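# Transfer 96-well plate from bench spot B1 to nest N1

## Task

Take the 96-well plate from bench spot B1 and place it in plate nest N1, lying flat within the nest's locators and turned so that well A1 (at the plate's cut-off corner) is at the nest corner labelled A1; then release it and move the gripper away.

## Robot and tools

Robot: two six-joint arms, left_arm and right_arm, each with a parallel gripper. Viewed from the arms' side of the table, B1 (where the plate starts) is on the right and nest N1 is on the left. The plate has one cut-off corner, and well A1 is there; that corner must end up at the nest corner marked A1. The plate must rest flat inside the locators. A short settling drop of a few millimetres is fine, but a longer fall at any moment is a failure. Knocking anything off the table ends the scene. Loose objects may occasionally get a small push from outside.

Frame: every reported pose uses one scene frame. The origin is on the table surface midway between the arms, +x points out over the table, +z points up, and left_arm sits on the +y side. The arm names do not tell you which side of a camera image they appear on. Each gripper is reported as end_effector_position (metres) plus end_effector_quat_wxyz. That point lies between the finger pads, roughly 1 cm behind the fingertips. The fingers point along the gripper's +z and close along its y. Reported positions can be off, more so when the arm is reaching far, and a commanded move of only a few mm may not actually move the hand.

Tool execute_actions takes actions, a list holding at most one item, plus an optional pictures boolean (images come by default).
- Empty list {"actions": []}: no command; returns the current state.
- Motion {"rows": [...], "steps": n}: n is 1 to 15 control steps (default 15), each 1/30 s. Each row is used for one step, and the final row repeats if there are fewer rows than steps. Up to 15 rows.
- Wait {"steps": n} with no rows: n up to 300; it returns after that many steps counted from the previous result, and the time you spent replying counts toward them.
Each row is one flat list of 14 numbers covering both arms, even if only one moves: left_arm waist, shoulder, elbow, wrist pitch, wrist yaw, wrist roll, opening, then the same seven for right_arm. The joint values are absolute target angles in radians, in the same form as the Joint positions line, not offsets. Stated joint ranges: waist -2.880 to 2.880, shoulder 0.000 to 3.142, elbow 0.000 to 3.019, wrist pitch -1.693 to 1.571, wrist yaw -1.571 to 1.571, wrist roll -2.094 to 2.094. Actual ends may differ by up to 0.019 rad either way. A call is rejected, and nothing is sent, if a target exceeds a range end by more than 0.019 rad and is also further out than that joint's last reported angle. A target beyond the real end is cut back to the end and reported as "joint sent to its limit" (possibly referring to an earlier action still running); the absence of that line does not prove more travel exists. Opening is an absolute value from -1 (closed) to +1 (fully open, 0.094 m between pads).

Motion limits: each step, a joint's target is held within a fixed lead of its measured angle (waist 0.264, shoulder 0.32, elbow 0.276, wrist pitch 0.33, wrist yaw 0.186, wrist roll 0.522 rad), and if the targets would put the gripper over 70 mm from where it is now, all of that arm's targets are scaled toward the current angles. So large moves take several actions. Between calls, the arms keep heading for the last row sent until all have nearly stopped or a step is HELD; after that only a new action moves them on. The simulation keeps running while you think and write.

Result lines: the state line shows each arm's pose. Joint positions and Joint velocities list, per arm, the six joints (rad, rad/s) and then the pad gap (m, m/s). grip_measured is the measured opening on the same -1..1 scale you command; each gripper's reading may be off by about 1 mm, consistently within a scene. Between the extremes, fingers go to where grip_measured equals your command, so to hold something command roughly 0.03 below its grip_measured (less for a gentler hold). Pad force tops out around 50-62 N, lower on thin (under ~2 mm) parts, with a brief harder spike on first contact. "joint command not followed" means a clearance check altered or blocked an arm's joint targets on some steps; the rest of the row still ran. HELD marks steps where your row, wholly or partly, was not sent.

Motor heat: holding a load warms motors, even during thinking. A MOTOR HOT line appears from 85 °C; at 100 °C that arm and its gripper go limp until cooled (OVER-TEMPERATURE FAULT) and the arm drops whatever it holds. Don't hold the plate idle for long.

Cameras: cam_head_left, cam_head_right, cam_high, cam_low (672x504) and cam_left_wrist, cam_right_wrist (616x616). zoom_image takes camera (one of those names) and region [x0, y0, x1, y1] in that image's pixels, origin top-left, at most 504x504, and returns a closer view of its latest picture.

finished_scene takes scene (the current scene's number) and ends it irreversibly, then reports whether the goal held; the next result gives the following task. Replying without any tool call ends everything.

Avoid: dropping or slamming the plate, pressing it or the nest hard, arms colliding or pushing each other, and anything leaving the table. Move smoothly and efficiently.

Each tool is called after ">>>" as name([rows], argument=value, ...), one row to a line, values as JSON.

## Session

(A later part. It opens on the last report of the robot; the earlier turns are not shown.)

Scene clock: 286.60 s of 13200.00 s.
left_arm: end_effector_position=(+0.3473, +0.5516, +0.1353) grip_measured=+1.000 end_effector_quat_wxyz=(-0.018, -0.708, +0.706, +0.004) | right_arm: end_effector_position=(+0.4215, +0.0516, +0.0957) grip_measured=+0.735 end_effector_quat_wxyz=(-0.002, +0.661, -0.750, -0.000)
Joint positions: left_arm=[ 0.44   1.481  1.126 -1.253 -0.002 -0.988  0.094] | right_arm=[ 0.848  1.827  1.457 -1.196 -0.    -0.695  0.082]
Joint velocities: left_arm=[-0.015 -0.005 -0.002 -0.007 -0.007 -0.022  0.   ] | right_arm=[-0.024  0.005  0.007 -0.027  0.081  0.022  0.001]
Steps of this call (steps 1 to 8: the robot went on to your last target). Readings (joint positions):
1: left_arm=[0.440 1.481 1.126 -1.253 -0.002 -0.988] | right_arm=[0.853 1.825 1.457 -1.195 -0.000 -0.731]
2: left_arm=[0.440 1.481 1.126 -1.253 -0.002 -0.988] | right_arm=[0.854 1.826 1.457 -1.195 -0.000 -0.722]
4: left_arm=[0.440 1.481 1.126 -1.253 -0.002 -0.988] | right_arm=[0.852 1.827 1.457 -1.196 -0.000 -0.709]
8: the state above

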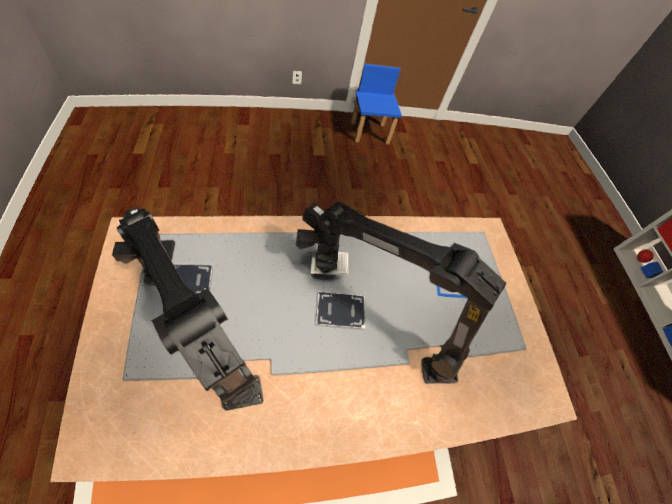

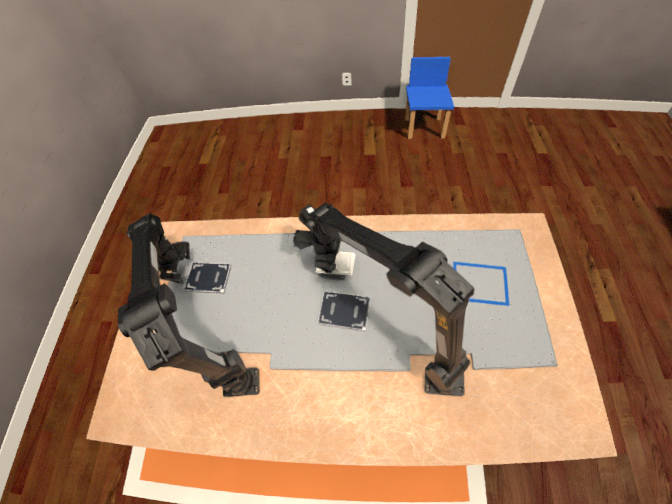

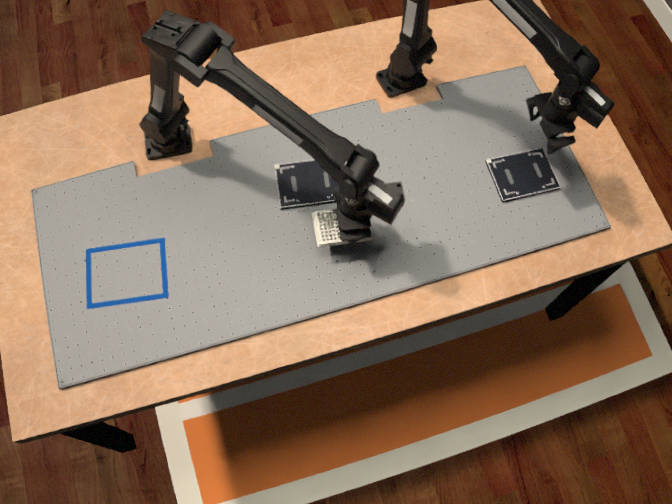

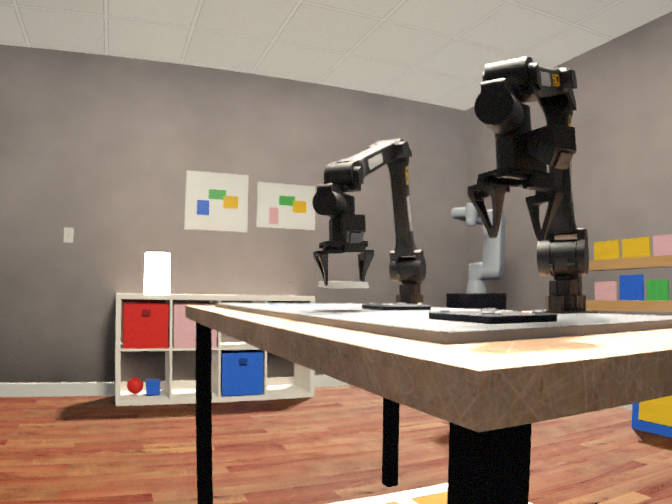

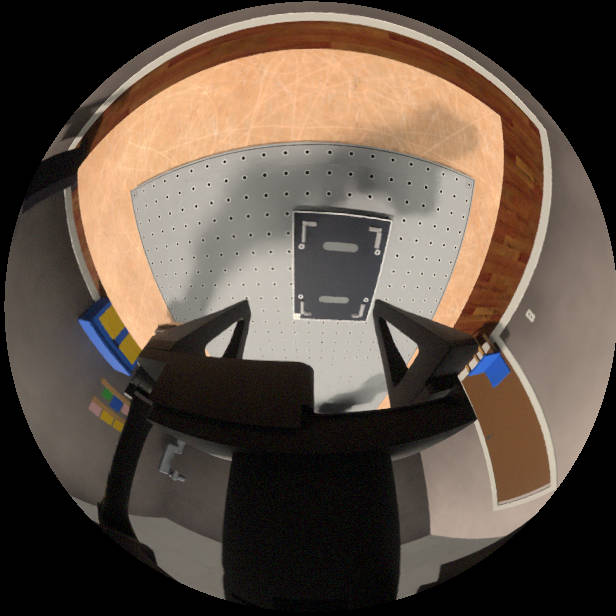

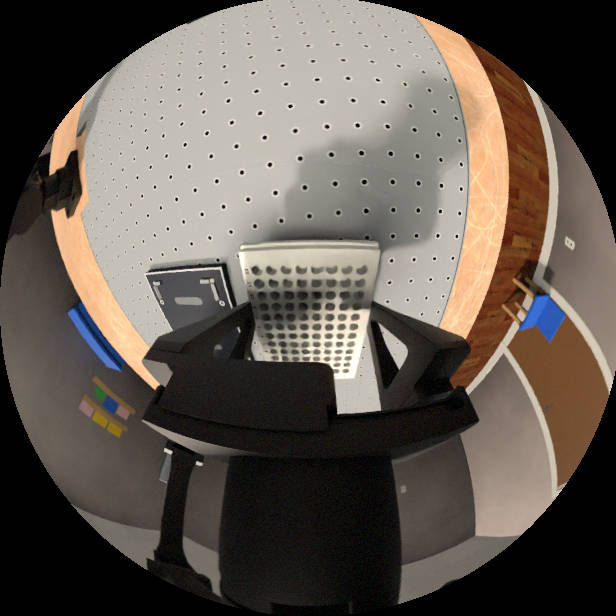

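>>> execute_actions([
  {"rows": [[0.443,1.454,1.18,-1.265,0,-0.995,1,0.84,1.845,1.49,-1.19,0,-0.67,0.705],[0.443,1.454,1.18,-1.265,0,-0.995,1,0.84,1.851,1.47,-1.182,0,-0.67,0.705],[0.443,1.454,1.18,-1.265,0,-0.995,1,0.84,1.858,1.465,-1.174,0,-0.67,0.705],[0.443,1.454,1.18,-1.265,0,-0.995,1,0.84,1.865,1.463,-1.165,0,-0.67,0.705],[0.443,1.454,1.18,-1.265,0,-0.995,1,0.84,1.872,1.461,-1.155,0,-0.67,0.705],[0.443,1.454,1.18,-1.265,0,-0.995,1,0.84,1.879,1.458,-1.145,0,-0.67,0.705],[0.443,1.454,1.18,-1.265,0,-0.995,1,0.84,1.886,1.455,-1.135,0,-0.67,0.705],[0.443,1.454,1.18,-1.265,0,-0.995,1,0.84,1.893,1.452,-1.125,0,-0.67,0.705],[0.443,1.454,1.18,-1.265,0,-0.995,1,0.84,1.899,1.45,-1.115,0,-0.67,0.705],[0.443,1.454,1.18,-1.265,0,-0.995,1,0.84,1.904,1.448,-1.107,0,-0.67,0.705],[0.443,1.454,1.18,-1.265,0,-0.995,1,0.84,1.908,1.446,-1.10,0,-0.67,0.705],[0.443,1.454,1.18,-1.265,0,-0.995,1,0.84,1.91,1.445,-1.094,0,-0.67,0.705]], "steps": 15},
], pictures=false)

>>> execute_actions([
  {"steps": 6},
])

>>> zoom_image(camera="cam_low", region=[295, 250, 400, 320])

Scene clock: 295.27 s of 13200.00 s.
left_arm: end_effector_position=(+0.3473, +0.5516, +0.1353) grip_measured=+1.000 end_effector_quat_wxyz=(-0.018, -0.708, +0.706, +0.004) | right_arm: end_effector_position=(+0.4335, +0.0619, +0.0552) grip_measured=+0.735 end_effector_quat_wxyz=(-0.007, +0.657, -0.754, -0.000)
Joint positions: left_arm=[ 0.44   1.481  1.126 -1.253 -0.002 -0.988  0.094] | right_arm=[ 0.847  1.901  1.452 -1.107 -0.    -0.686  0.082]
Joint velocities: left_arm=[-0.005 -0.024 -0.007 -0.022  0.066  0.037  0.   ] | right_arm=[-0.005  0.112 -0.081  0.032 -0.007  0.007 -0.001]
Steps of this call (steps 1 to 30: the robot went on to your last target; steps 31 to 90: nothing new was sent; then 5.17 s passed at rest; steps 91 to 105: all 15 steps of this action). Readings (joint positions):
91: left_arm=[0.440 1.481 1.126 -1.253 -0.002 -0.988] | right_arm=[0.847 1.827 1.457 -1.196 -0.000 -0.686]
92: left_arm=[0.440 1.481 1.126 -1.253 -0.002 -0.988] | right_arm=[0.847 1.827 1.457 -1.196 -0.000 -0.686]
94: left_arm=[0.440 1.481 1.126 -1.253 -0.002 -0.988] | right_arm=[0.847 1.829 1.457 -1.190 -0.000 -0.686]
98: left_arm=[0.440 1.481 1.126 -1.253 -0.002 -0.988] | right_arm=[0.847 1.849 1.457 -1.156 -0.000 -0.686]
105: the state above

Scene clock: 295.47 s of 13200.00 s.
left_arm: end_effector_position=(+0.3473, +0.5516, +0.1353) grip_measured=+1.000 end_effector_quat_wxyz=(-0.018, -0.708, +0.706, +0.004) | right_arm: end_effector_position=(+0.4320, +0.0606, +0.0510) grip_measured=+0.735 end_effector_quat_wxyz=(-0.003, +0.657, -0.754, -0.000)
Joint positions: left_arm=[ 0.44   1.481  1.126 -1.253 -0.002 -0.988  0.094] | right_arm=[ 0.847  1.905  1.447 -1.106 -0.    -0.686  0.082]
Joint velocities: left_arm=[-0.005 -0.005  0.017  0.007 -0.066 -0.125  0.   ] | right_arm=[-0.005 -0.015 -0.002  0.017 -0.007 -0.007 -0.   ]
Steps of this call (steps 1 to 6: the robot went on to your last target). Readings (joint positions):
1: left_arm=[0.440 1.481 1.126 -1.253 -0.002 -0.988] | right_arm=[0.847 1.904 1.449 -1.107 -0.000 -0.686]
2: left_arm=[0.440 1.481 1.126 -1.253 -0.002 -0.988] | right_arm=[0.847 1.905 1.448 -1.107 -0.000 -0.686]
4: left_arm=[0.440 1.481 1.126 -1.253 -0.002 -0.988] | right_arm=[0.847 1.905 1.447 -1.107 -0.000 -0.686]
6: the state above

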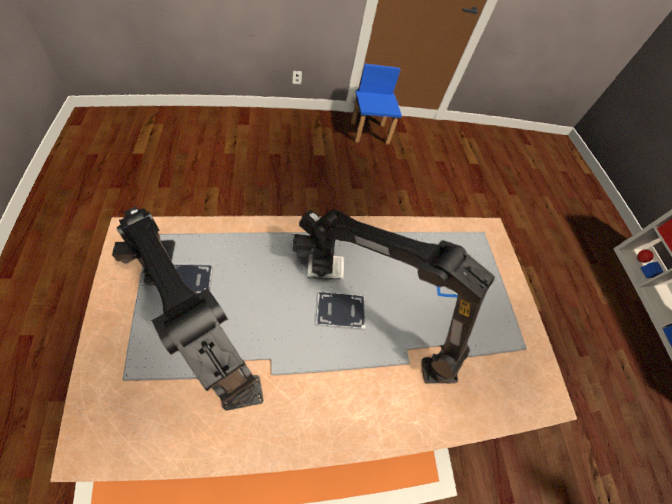

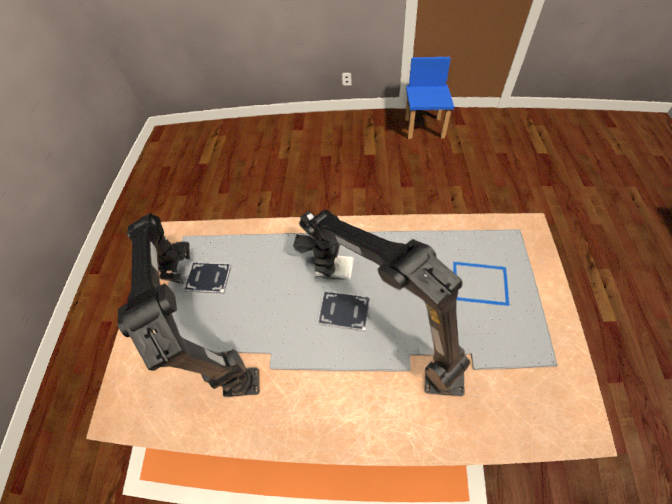

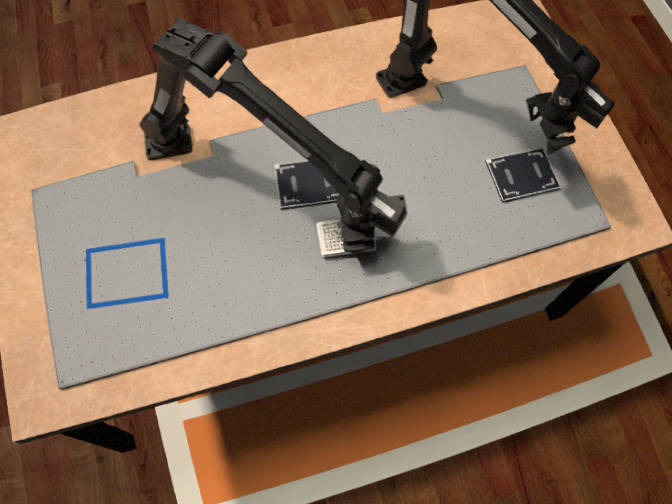

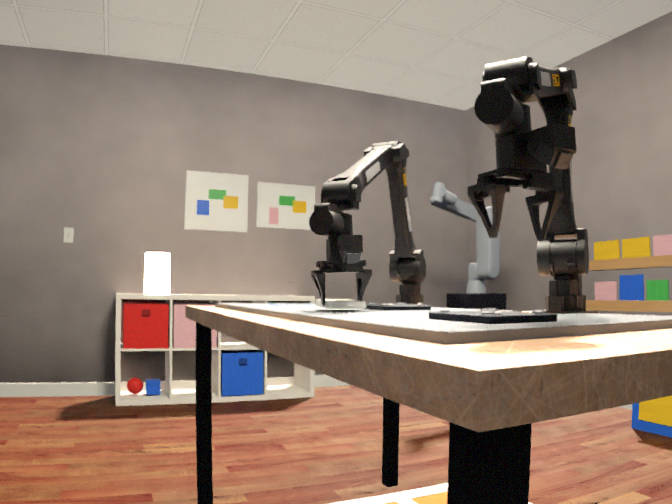

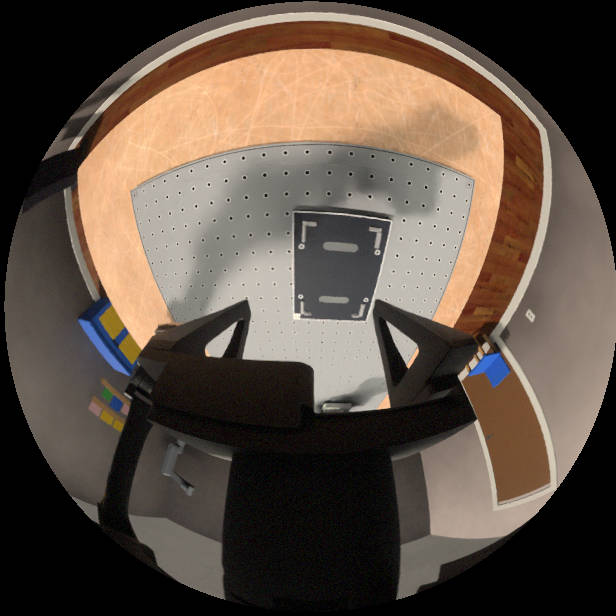

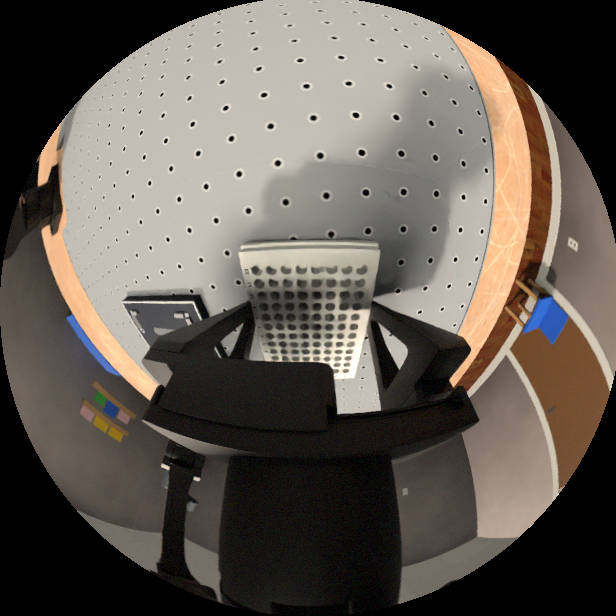

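Region (295, 250, 400, 320) of cam_low's 672x504 image, scaled by 4.800, with more detail than that image has.

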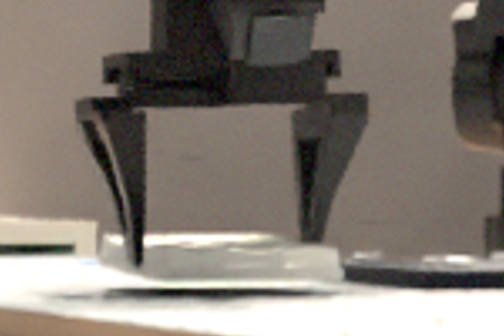

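>>> execute_actions([
  {"rows": [[0.443,1.454,1.18,-1.265,0,-0.995,1,0.84,1.914,1.444,-1.092,0,-0.67,0.705],[0.443,1.454,1.18,-1.265,0,-0.995,1,0.84,1.918,1.443,-1.09,0,-0.67,0.705],[0.443,1.454,1.18,-1.265,0,-0.995,1,0.84,1.921,1.442,-1.088,0,-0.67,0.705],[0.443,1.454,1.18,-1.265,0,-0.995,1,0.84,1.923,1.442,-1.087,0,-0.67,0.705]], "steps": 15},
])

>>> zoom_image(camera="cam_low", region=[295, 250, 400, 320])

Scene clock: 300.77 s of 13200.00 s.
left_arm: end_effector_position=(+0.3473, +0.5516, +0.1353) grip_measured=+1.000 end_effector_quat_wxyz=(-0.018, -0.708, +0.706, +0.004) | right_arm: end_effector_position=(+0.4331, +0.0616, +0.0510) grip_measured=+0.735 end_effector_quat_wxyz=(-0.006, +0.657, -0.754, -0.000)
Joint positions: left_arm=[ 0.44   1.481  1.126 -1.253 -0.002 -0.988  0.094] | right_arm=[ 0.847  1.905  1.447 -1.1   -0.    -0.686  0.082]
Joint velocities: left_arm=[-0.015  0.005 -0.002 -0.017  0.022  0.007  0.   ] | right_arm=[ 0.015  0.005  0.002  0.002  0.037 -0.081 -0.   ]
Steps of this call (steps 1 to 15: the robot went on to your last target; steps 16 to 90: nothing new was sent; then 1.80 s passed at rest; steps 91 to 105: all 15 steps of this action). Readings (joint positions):
91: left_arm=[0.440 1.481 1.126 -1.253 -0.002 -0.988] | right_arm=[0.847 1.905 1.447 -1.106 -0.000 -0.686]
92: left_arm=[0.440 1.481 1.126 -1.253 -0.002 -0.988] | right_arm=[0.847 1.905 1.447 -1.105 -0.000 -0.686]
94: left_arm=[0.440 1.481 1.126 -1.253 -0.002 -0.988] | right_arm=[0.847 1.905 1.447 -1.102 -0.000 -0.686]
98: left_arm=[0.440 1.481 1.126 -1.253 -0.002 -0.988] | right_arm=[0.847 1.905 1.447 -1.100 -0.000 -0.686]
105: the state above

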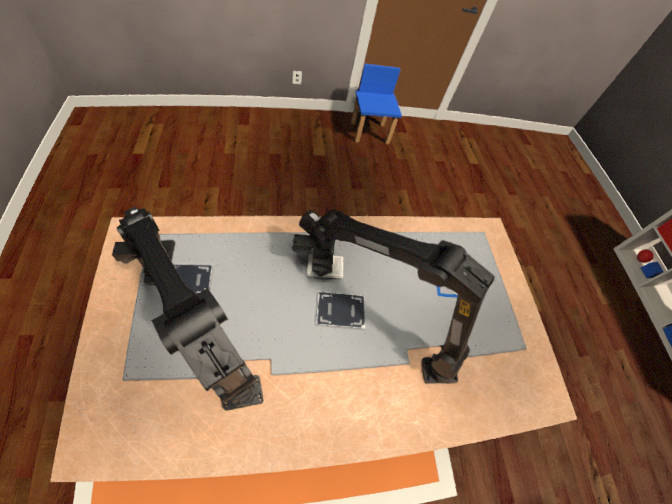

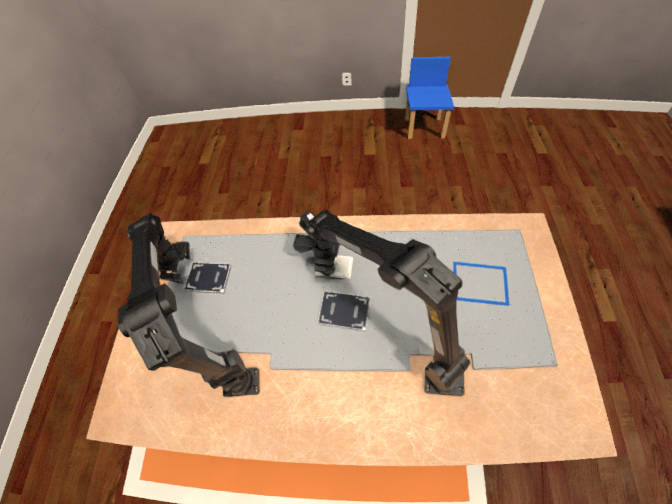

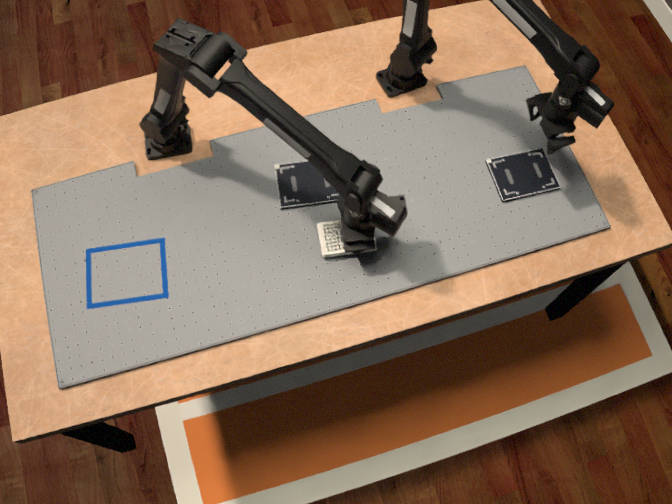

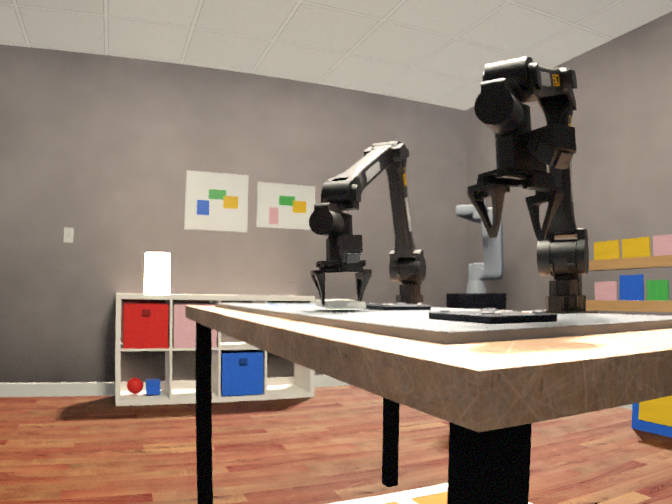

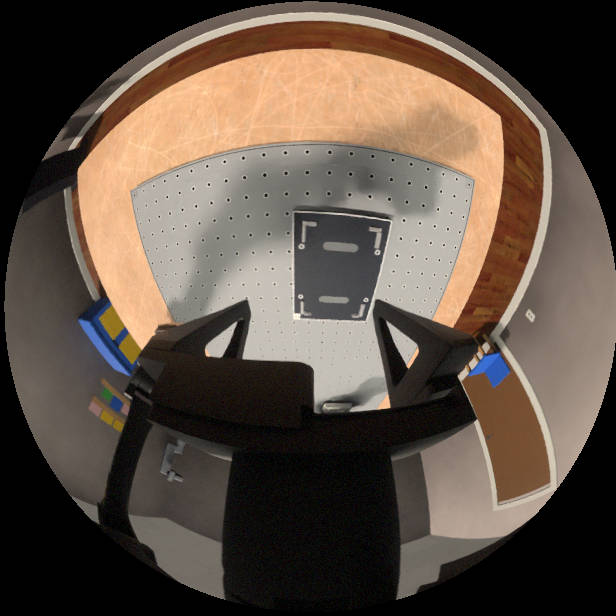

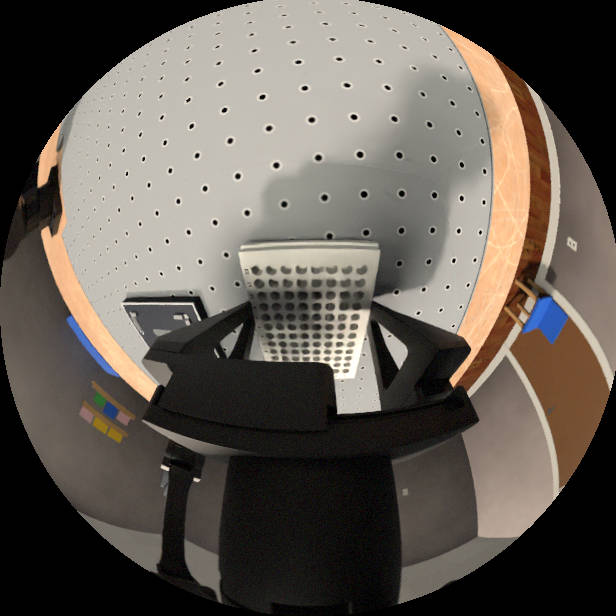

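Region (295, 250, 400, 320) of cam_low's 672x504 image, scaled by 4.800, with more detail than that image has.

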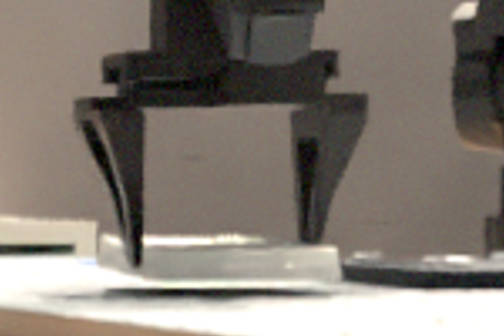

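>>> execute_actions([
  {"rows": [[0.443,1.454,1.18,-1.265,0,-0.995,1,0.84,1.915,1.437,-1.087,0,-0.67,0.705],[0.443,1.454,1.18,-1.265,0,-0.995,1,0.84,1.915,1.433,-1.087,0,-0.67,0.705],[0.443,1.454,1.18,-1.265,0,-0.995,1,0.84,1.915,1.429,-1.087,0,-0.67,0.705]], "steps": 15},
])

>>> zoom_image(camera="cam_low", region=[295, 250, 400, 320])

Scene clock: 306.60 s of 13200.00 s.
left_arm: end_effector_position=(+0.3473, +0.5516, +0.1353) grip_measured=+1.000 end_effector_quat_wxyz=(-0.018, -0.708, +0.706, +0.004) | right_arm: end_effector_position=(+0.4296, +0.0583, +0.0468) grip_measured=+0.735 end_effector_quat_wxyz=(-0.001, +0.657, -0.754, -0.000)
Joint positions: left_arm=[ 0.44   1.481  1.126 -1.253 -0.002 -0.988  0.094] | right_arm=[ 0.847  1.905  1.434 -1.099 -0.    -0.686  0.082]
Joint velocities: left_arm=[-0.005  0.005  0.012 -0.002 -0.051  0.051  0.   ] | right_arm=[ 0.005 -0.005 -0.027  0.012  0.007 -0.081 -0.   ]
Steps of this call (steps 1 to 15: the robot went on to your last target; steps 16 to 90: nothing new was sent; then 2.33 s passed at rest; steps 91 to 105: all 15 steps of this action). Readings (joint positions):
91: left_arm=[0.440 1.481 1.126 -1.253 -0.002 -0.988] | right_arm=[0.847 1.905 1.447 -1.100 -0.000 -0.686]
92: left_arm=[0.440 1.481 1.126 -1.253 -0.002 -0.988] | right_arm=[0.847 1.905 1.446 -1.099 -0.000 -0.686]
94: left_arm=[0.440 1.481 1.126 -1.253 -0.002 -0.988] | right_arm=[0.847 1.905 1.442 -1.099 -0.000 -0.686]
98: left_arm=[0.440 1.481 1.126 -1.253 -0.002 -0.988] | right_arm=[0.847 1.905 1.435 -1.099 -0.000 -0.686]
105: the state above

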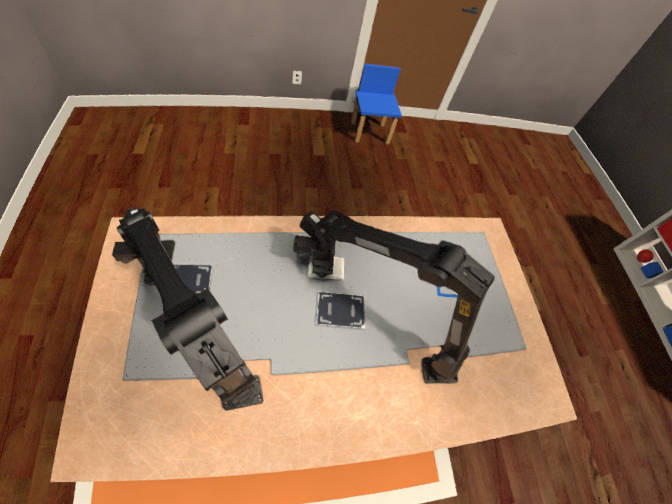

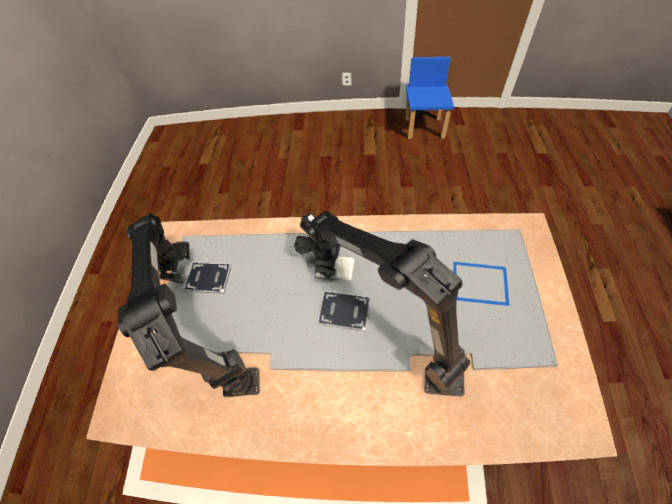

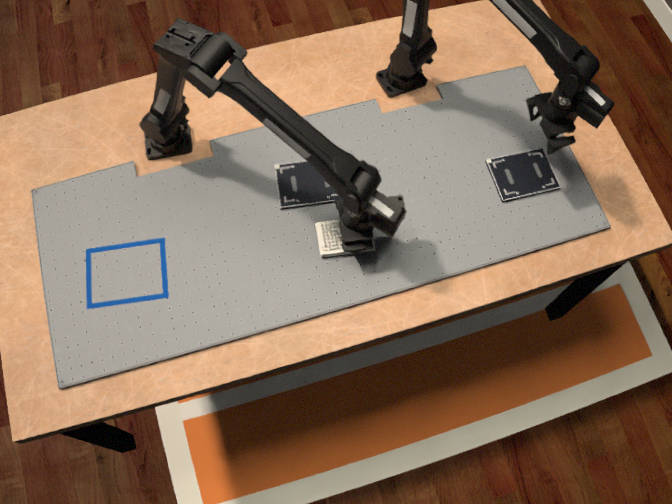

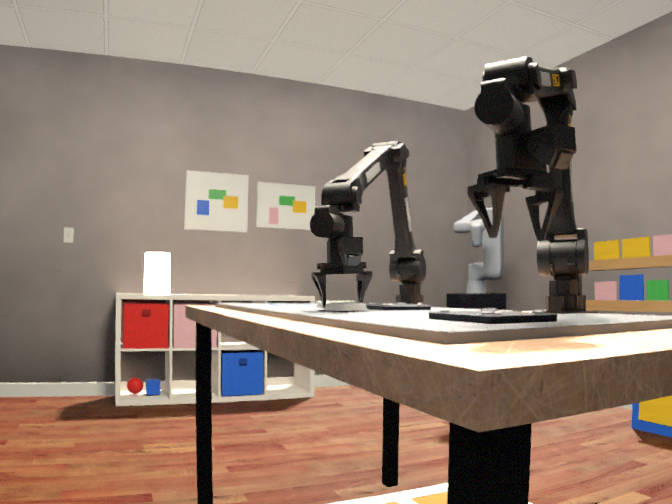

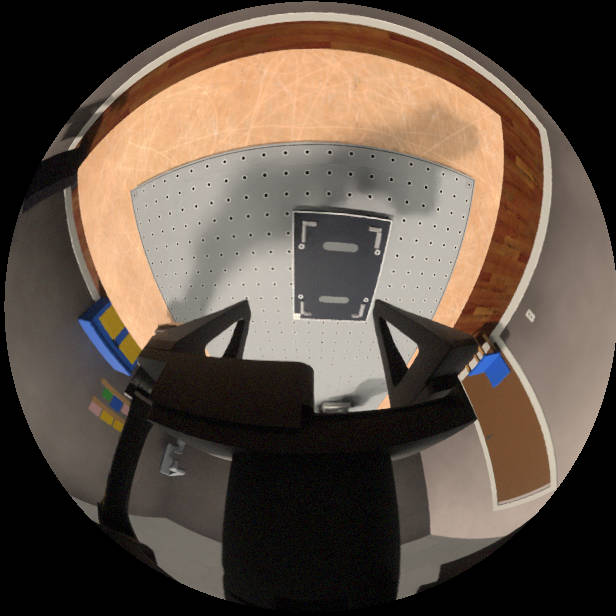

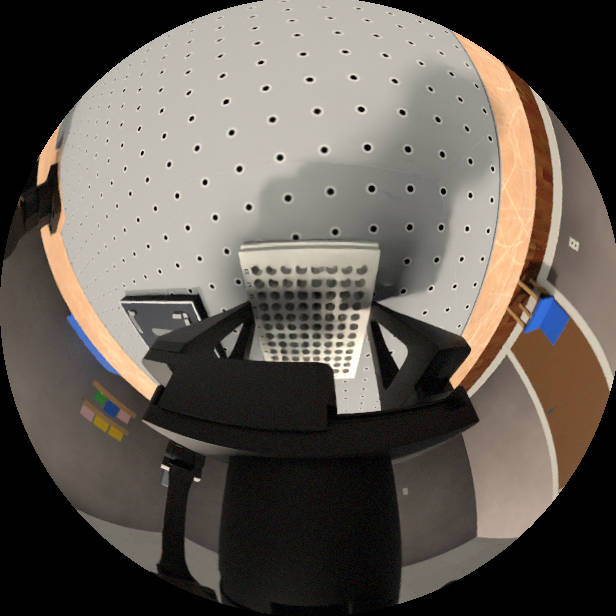

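Region (295, 250, 400, 320) of cam_low's 672x504 image, scaled by 4.800, with more detail than that image has.

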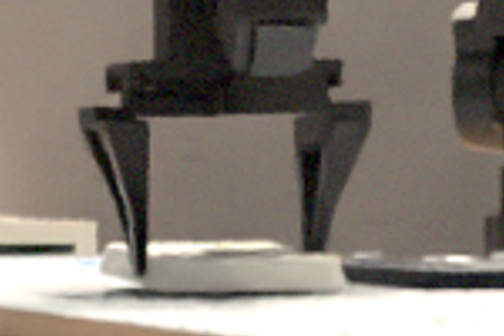

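>>> execute_actions([
  {"rows": [[0.443,1.46,1.18,-1.26,0,-0.995,1,0.84,1.905,1.435,-1.095,0,-0.67,0.76],[0.443,1.465,1.18,-1.255,0,-0.995,1,0.84,1.90,1.44,-1.1,0,-0.67,0.84],[0.443,1.47,1.18,-1.25,0,-0.995,1,0.84,1.895,1.44,-1.105,0,-0.67,0.92],[0.443,1.475,1.18,-1.25,0,-0.995,1,0.84,1.89,1.44,-1.11,0,-0.67,1],[0.443,1.48,1.18,-1.25,0,-0.995,1,0.84,1.883,1.44,-1.11,0,-0.67,1],[0.443,1.48,1.18,-1.25,0,-0.995,1,0.84,1.875,1.44,-1.11,0,-0.67,1],[0.443,1.48,1.18,-1.25,0,-0.995,1,0.84,1.865,1.44,-1.115,0,-0.67,1],[0.443,1.48,1.18,-1.25,0,-0.995,1,0.84,1.854,1.44,-1.12,0,-0.67,1],[0.443,1.48,1.18,-1.25,0,-0.995,1,0.84,1.842,1.44,-1.13,0,-0.67,1],[0.443,1.48,1.18,-1.25,0,-0.995,1,0.84,1.83,1.44,-1.14,0,-0.67,1],[0.443,1.48,1.18,-1.25,0,-0.995,1,0.84,1.819,1.44,-1.15,0,-0.67,1],[0.443,1.48,1.18,-1.25,0,-0.995,1,0.84,1.809,1.44,-1.16,0,-0.67,1],[0.443,1.48,1.18,-1.25,0,-0.995,1,0.84,1.80,1.44,-1.17,0,-0.67,1],[0.443,1.48,1.18,-1.25,0,-0.995,1,0.84,1.794,1.44,-1.18,0,-0.67,1],[0.443,1.48,1.18,-1.25,0,-0.995,1,0.84,1.79,1.44,-1.19,0,-0.67,1]], "steps": 15},
], pictures=false)

>>> execute_actions([
  {"rows": [[0.440,1.481,1.181,-1.25,0,-0.998,1,0.837,1.789,1.439,-1.19,0,-0.67,1],[0.430,1.483,1.183,-1.25,0,-1.006,1,0.829,1.785,1.435,-1.19,0,-0.67,1],[0.414,1.486,1.186,-1.249,0,-1.021,1,0.815,1.778,1.429,-1.19,0,-0.67,1],[0.392,1.491,1.190,-1.247,0,-1.040,1,0.795,1.769,1.421,-1.19,0,-0.67,1],[0.363,1.496,1.196,-1.246,0,-1.065,1,0.770,1.757,1.411,-1.19,0,-0.67,1],[0.330,1.503,1.203,-1.244,0,-1.095,1,0.741,1.743,1.398,-1.19,0,-0.67,1],[0.291,1.511,1.211,-1.242,0,-1.130,1,0.706,1.727,1.384,-1.19,0,-0.67,1],[0.247,1.521,1.220,-1.24,0,-1.169,1,0.668,1.709,1.367,-1.19,0,-0.67,1],[0.198,1.530,1.229,-1.238,0,-1.211,1,0.626,1.689,1.349,-1.19,0,-0.67,1],[0.146,1.541,1.240,-1.235,0,-1.258,1,0.58,1.668,1.33,-1.19,0,-0.67,1],[0.091,1.553,1.251,-1.232,0,-1.306,1,0.532,1.645,1.309,-1.19,0,-0.67,1],[0.033,1.565,1.263,-1.229,0,-1.358,1,0.481,1.621,1.288,-1.19,0,-0.67,1],[-0.027,1.577,1.275,-1.226,0,-1.411,1,0.428,1.596,1.266,-1.19,0,-0.67,1],[-0.088,1.590,1.287,-1.223,0,-1.465,1,0.374,1.571,1.243,-1.19,0,-0.67,1],[-0.150,1.603,1.30,-1.22,0,-1.52,1,0.32,1.545,1.22,-1.19,0,-0.67,1]], "steps": 15},
], pictures=false)

>>> execute_actions([
  {"rows": [[-0.213,1.615,1.313,-1.217,0,-1.575,1,0.266,1.519,1.197,-1.19,0,-0.67,1],[-0.274,1.628,1.325,-1.214,0,-1.629,1,0.212,1.494,1.174,-1.19,0,-0.67,1],[-0.334,1.640,1.337,-1.211,0,-1.682,1,0.159,1.469,1.152,-1.19,0,-0.67,1],[-0.392,1.652,1.349,-1.208,0,-1.734,1,0.108,1.445,1.131,-1.19,0,-0.67,1],[-0.447,1.664,1.36,-1.205,0,-1.783,1,0.06,1.423,1.11,-1.19,0,-0.67,1],[-0.499,1.675,1.371,-1.202,0,-1.829,1,0.014,1.401,1.091,-1.19,0,-0.67,1],[-0.548,1.684,1.380,-1.2,0,-1.871,1,-0.028,1.381,1.073,-1.19,0,-0.67,1],[-0.592,1.694,1.389,-1.198,0,-1.910,1,-0.066,1.363,1.056,-1.19,0,-0.67,1],[-0.631,1.702,1.397,-1.196,0,-1.945,1,-0.101,1.347,1.042,-1.19,0,-0.67,1],[-0.664,1.709,1.404,-1.194,0,-1.975,1,-0.130,1.333,1.029,-1.19,0,-0.67,1],[-0.693,1.714,1.410,-1.193,0,-2.0,1,-0.155,1.321,1.019,-1.19,0,-0.67,1],[-0.715,1.719,1.414,-1.192,0,-2.019,1,-0.175,1.312,1.011,-1.19,0,-0.67,1],[-0.731,1.722,1.417,-1.191,0,-2.034,1,-0.189,1.305,1.005,-1.19,0,-0.67,1],[-0.741,1.724,1.419,-1.19,0,-2.042,1,-0.197,1.301,1.001,-1.19,0,-0.67,1],[-0.744,1.725,1.42,-1.19,0,-2.045,1,-0.2,1.3,1.0,-1.19,0,-0.67,1]], "steps": 15},
], pictures=false)

>>> execute_actions([
  {"steps": 14},
])

Scene clock: 342.20 s of 13200.00 s.
left_arm: end_effector_position=(+0.3473, +0.5516, +0.1353) grip_measured=+1.000 end_effector_quat_wxyz=(-0.018, -0.708, +0.706, +0.004) | right_arm: end_effector_position=(+0.4212, +0.0505, +0.0741) grip_measured=+1.000 end_effector_quat_wxyz=(+0.004, +0.657, -0.754, +0.000)
Joint positions: left_arm=[ 0.44   1.481  1.126 -1.253 -0.002 -0.988  0.094] | right_arm=[ 0.847  1.853  1.434 -1.16  -0.    -0.685  0.094]
Joint velocities: left_arm=[-0.005 -0.024  0.002 -0.012  0.007 -0.022  0.   ] | right_arm=[-0.005 -0.376  0.017 -0.276 -0.037  0.022  0.   ]
Steps of this call (steps 1 to 15: the robot went on to your last target; steps 16 to 90: nothing new was sent; then 32.10 s passed at rest; steps 91 to 105: all 15 steps of this action). Readings (joint positions):
91: left_arm=[0.440 1.481 1.126 -1.253 -0.002 -0.988] | right_arm=[0.847 1.905 1.434 -1.099 -0.000 -0.686]
92: left_arm=[0.440 1.481 1.126 -1.253 -0.002 -0.988] | right_arm=[0.847 1.905 1.434 -1.099 -0.000 -0.686]
94: left_arm=[0.440 1.481 1.126 -1.253 -0.002 -0.988] | right_arm=[0.847 1.905 1.434 -1.099 -0.000 -0.685]
98: left_arm=[0.440 1.481 1.126 -1.253 -0.002 -0.988] | right_arm=[0.847 1.904 1.434 -1.102 -0.000 -0.685]
105: the state above

Scene clock: 342.70 s of 13200.00 s.
left_arm: end_effector_position=(+0.4375, +0.4083, +0.1345) grip_measured=+1.000 end_effector_quat_wxyz=(-0.008, -0.663, +0.749, +0.006) | right_arm: end_effector_position=(+0.4762, -0.1236, +0.1146) grip_measured=+1.000 end_effector_quat_wxyz=(+0.010, -0.518, +0.855, -0.000)
Joint positions: left_arm=[ 0.04   1.546  1.198 -1.241 -0.002 -1.263  0.094] | right_arm=[ 0.503  1.678  1.305 -1.178 -0.002 -0.685  0.094]
Joint velocities: left_arm=[-1.48   0.288  0.183  0.056  0.007 -0.974  0.   ] | right_arm=[-1.382 -0.435 -0.496 -0.012 -0.095 -0.022  0.   ]
Steps of this call (steps 1 to 15: all 15 steps of this action). Readings (joint positions):
1: left_arm=[0.440 1.481 1.126 -1.253 -0.002 -0.989] | right_arm=[0.847 1.841 1.434 -1.168 -0.000 -0.685]
2: left_arm=[0.440 1.481 1.126 -1.253 -0.002 -0.990] | right_arm=[0.846 1.829 1.434 -1.173 -0.000 -0.685]
4: left_arm=[0.435 1.481 1.126 -1.253 -0.002 -1.002] | right_arm=[0.841 1.808 1.434 -1.178 -0.000 -0.685]
8: left_arm=[0.360 1.488 1.143 -1.253 -0.002 -1.067] | right_arm=[0.780 1.766 1.409 -1.178 -0.002 -0.685]
15: the state above

Scene clock: 343.20 s of 13200.00 s.
left_arm: end_effector_position=(+0.4309, +0.0779, +0.1091) grip_measured=+1.000 end_effector_quat_wxyz=(-0.003, -0.604, +0.797, +0.010) | right_arm: end_effector_position=(+0.3819, -0.4384, +0.1552) grip_measured=+1.000 end_effector_quat_wxyz=(+0.036, -0.177, +0.983, -0.023)
Joint positions: left_arm=[-0.683  1.704  1.324 -1.21  -0.002 -1.834  0.094] | right_arm=[-0.228  1.315  1.012 -1.184  0.005 -0.683  0.094]
Joint velocities: left_arm=[-1.226  0.317  0.457  0.066 -0.051 -1.297  0.   ] | right_arm=[-0.474 -0.523 -0.125 -0.061 -0.007  0.066  0.   ]
Steps of this call (steps 1 to 15: all 15 steps of this action). Readings (joint positions):
1: left_arm=[-0.011 1.556 1.203 -1.239 -0.002 -1.296] | right_arm=[0.455 1.663 1.287 -1.178 -0.002 -0.685]
2: left_arm=[-0.062 1.567 1.209 -1.237 -0.002 -1.329] | right_arm=[0.406 1.647 1.269 -1.178 -0.002 -0.685]
4: left_arm=[-0.163 1.589 1.222 -1.234 -0.002 -1.400] | right_arm=[0.305 1.610 1.230 -1.178 -0.002 -0.685]
8: left_arm=[-0.361 1.634 1.252 -1.225 -0.002 -1.550] | right_arm=[0.095 1.517 1.146 -1.178 -0.001 -0.685]
15: the state above

Scene clock: 343.67 s of 13200.00 s.
left_arm: end_effector_position=(+0.4336, +0.0434, +0.1158) grip_measured=+1.000 end_effector_quat_wxyz=(+0.002, -0.659, +0.752, -0.009) | right_arm: end_effector_position=(+0.3825, -0.4278, +0.1616) grip_measured=+1.000 end_effector_quat_wxyz=(+0.045, -0.190, +0.981, -0.025)
Joint positions: left_arm=[-0.737  1.725  1.37  -1.197  0.002 -2.029  0.094] | right_arm=[-0.202  1.291  1.007 -1.185  0.001 -0.683  0.094]
Joint velocities: left_arm=[ 0.083 -0.015  0.007 -0.002 -0.051 -0.037  0.   ] | right_arm=[-0.005 -0.015 -0.017 -0.012  0.007 -0.066  0.   ]
Steps of this call (steps 1 to 14: the robot went on to your last target). Readings (joint positions):
1: left_arm=[-0.721 1.714 1.340 -1.207 -0.001 -1.875] | right_arm=[-0.237 1.301 1.009 -1.185 0.005 -0.683]
2: left_arm=[-0.753 1.721 1.354 -1.202 -0.000 -1.907] | right_arm=[-0.237 1.293 1.009 -1.185 0.005 -0.683]
4: left_arm=[-0.793 1.725 1.367 -1.197 0.002 -1.954] | right_arm=[-0.225 1.291 1.009 -1.185 0.003 -0.683]
8: left_arm=[-0.788 1.725 1.370 -1.197 0.002 -2.004] | right_arm=[-0.203 1.291 1.007 -1.185 0.001 -0.683]
14: the state above

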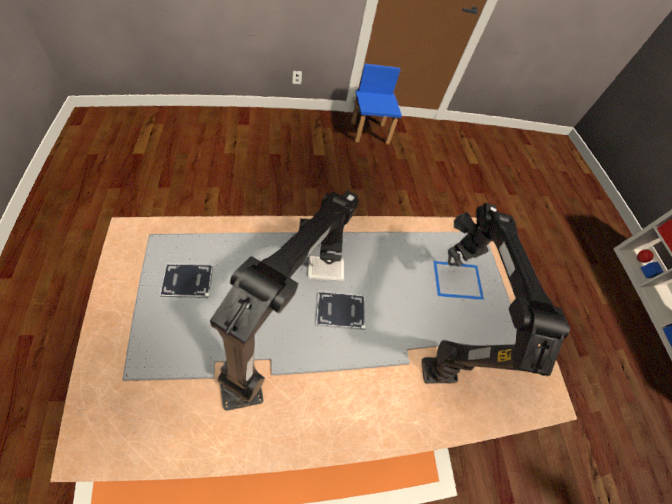

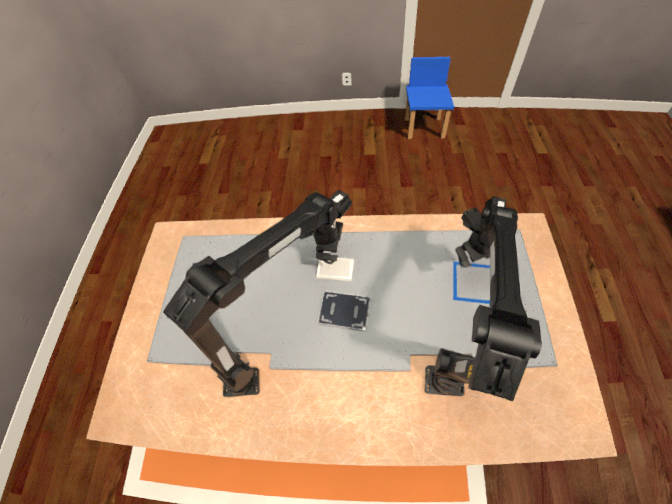

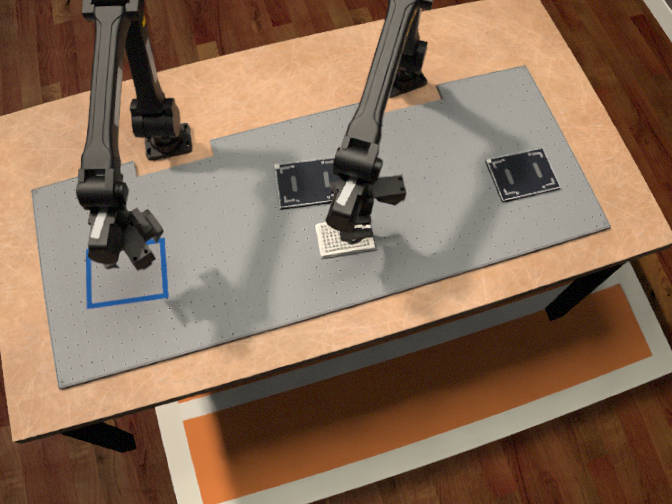

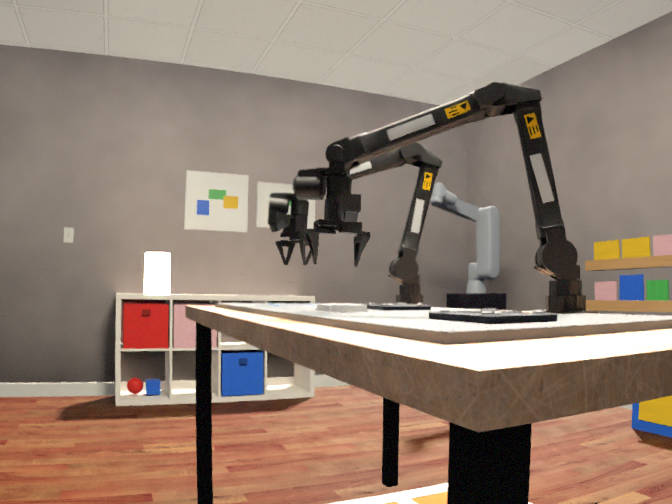

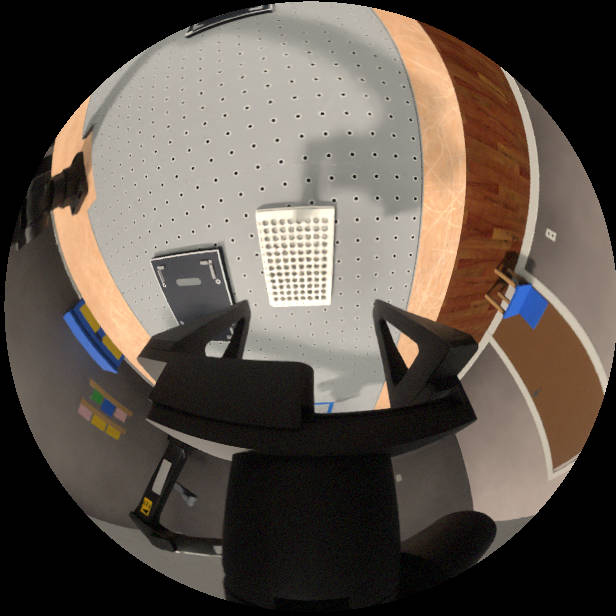

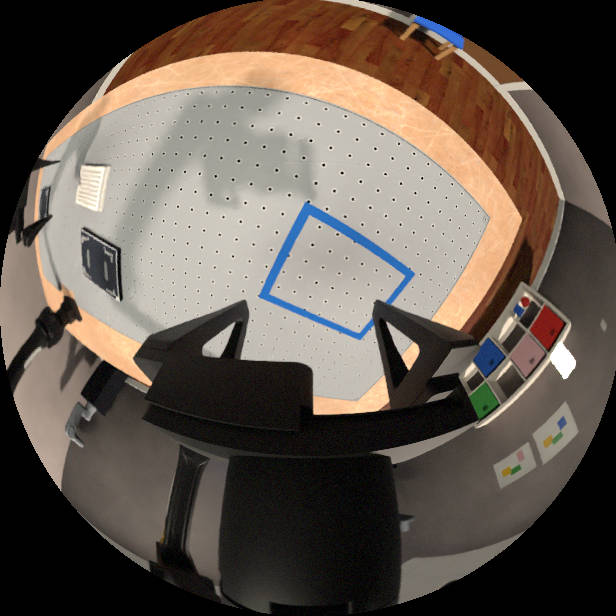

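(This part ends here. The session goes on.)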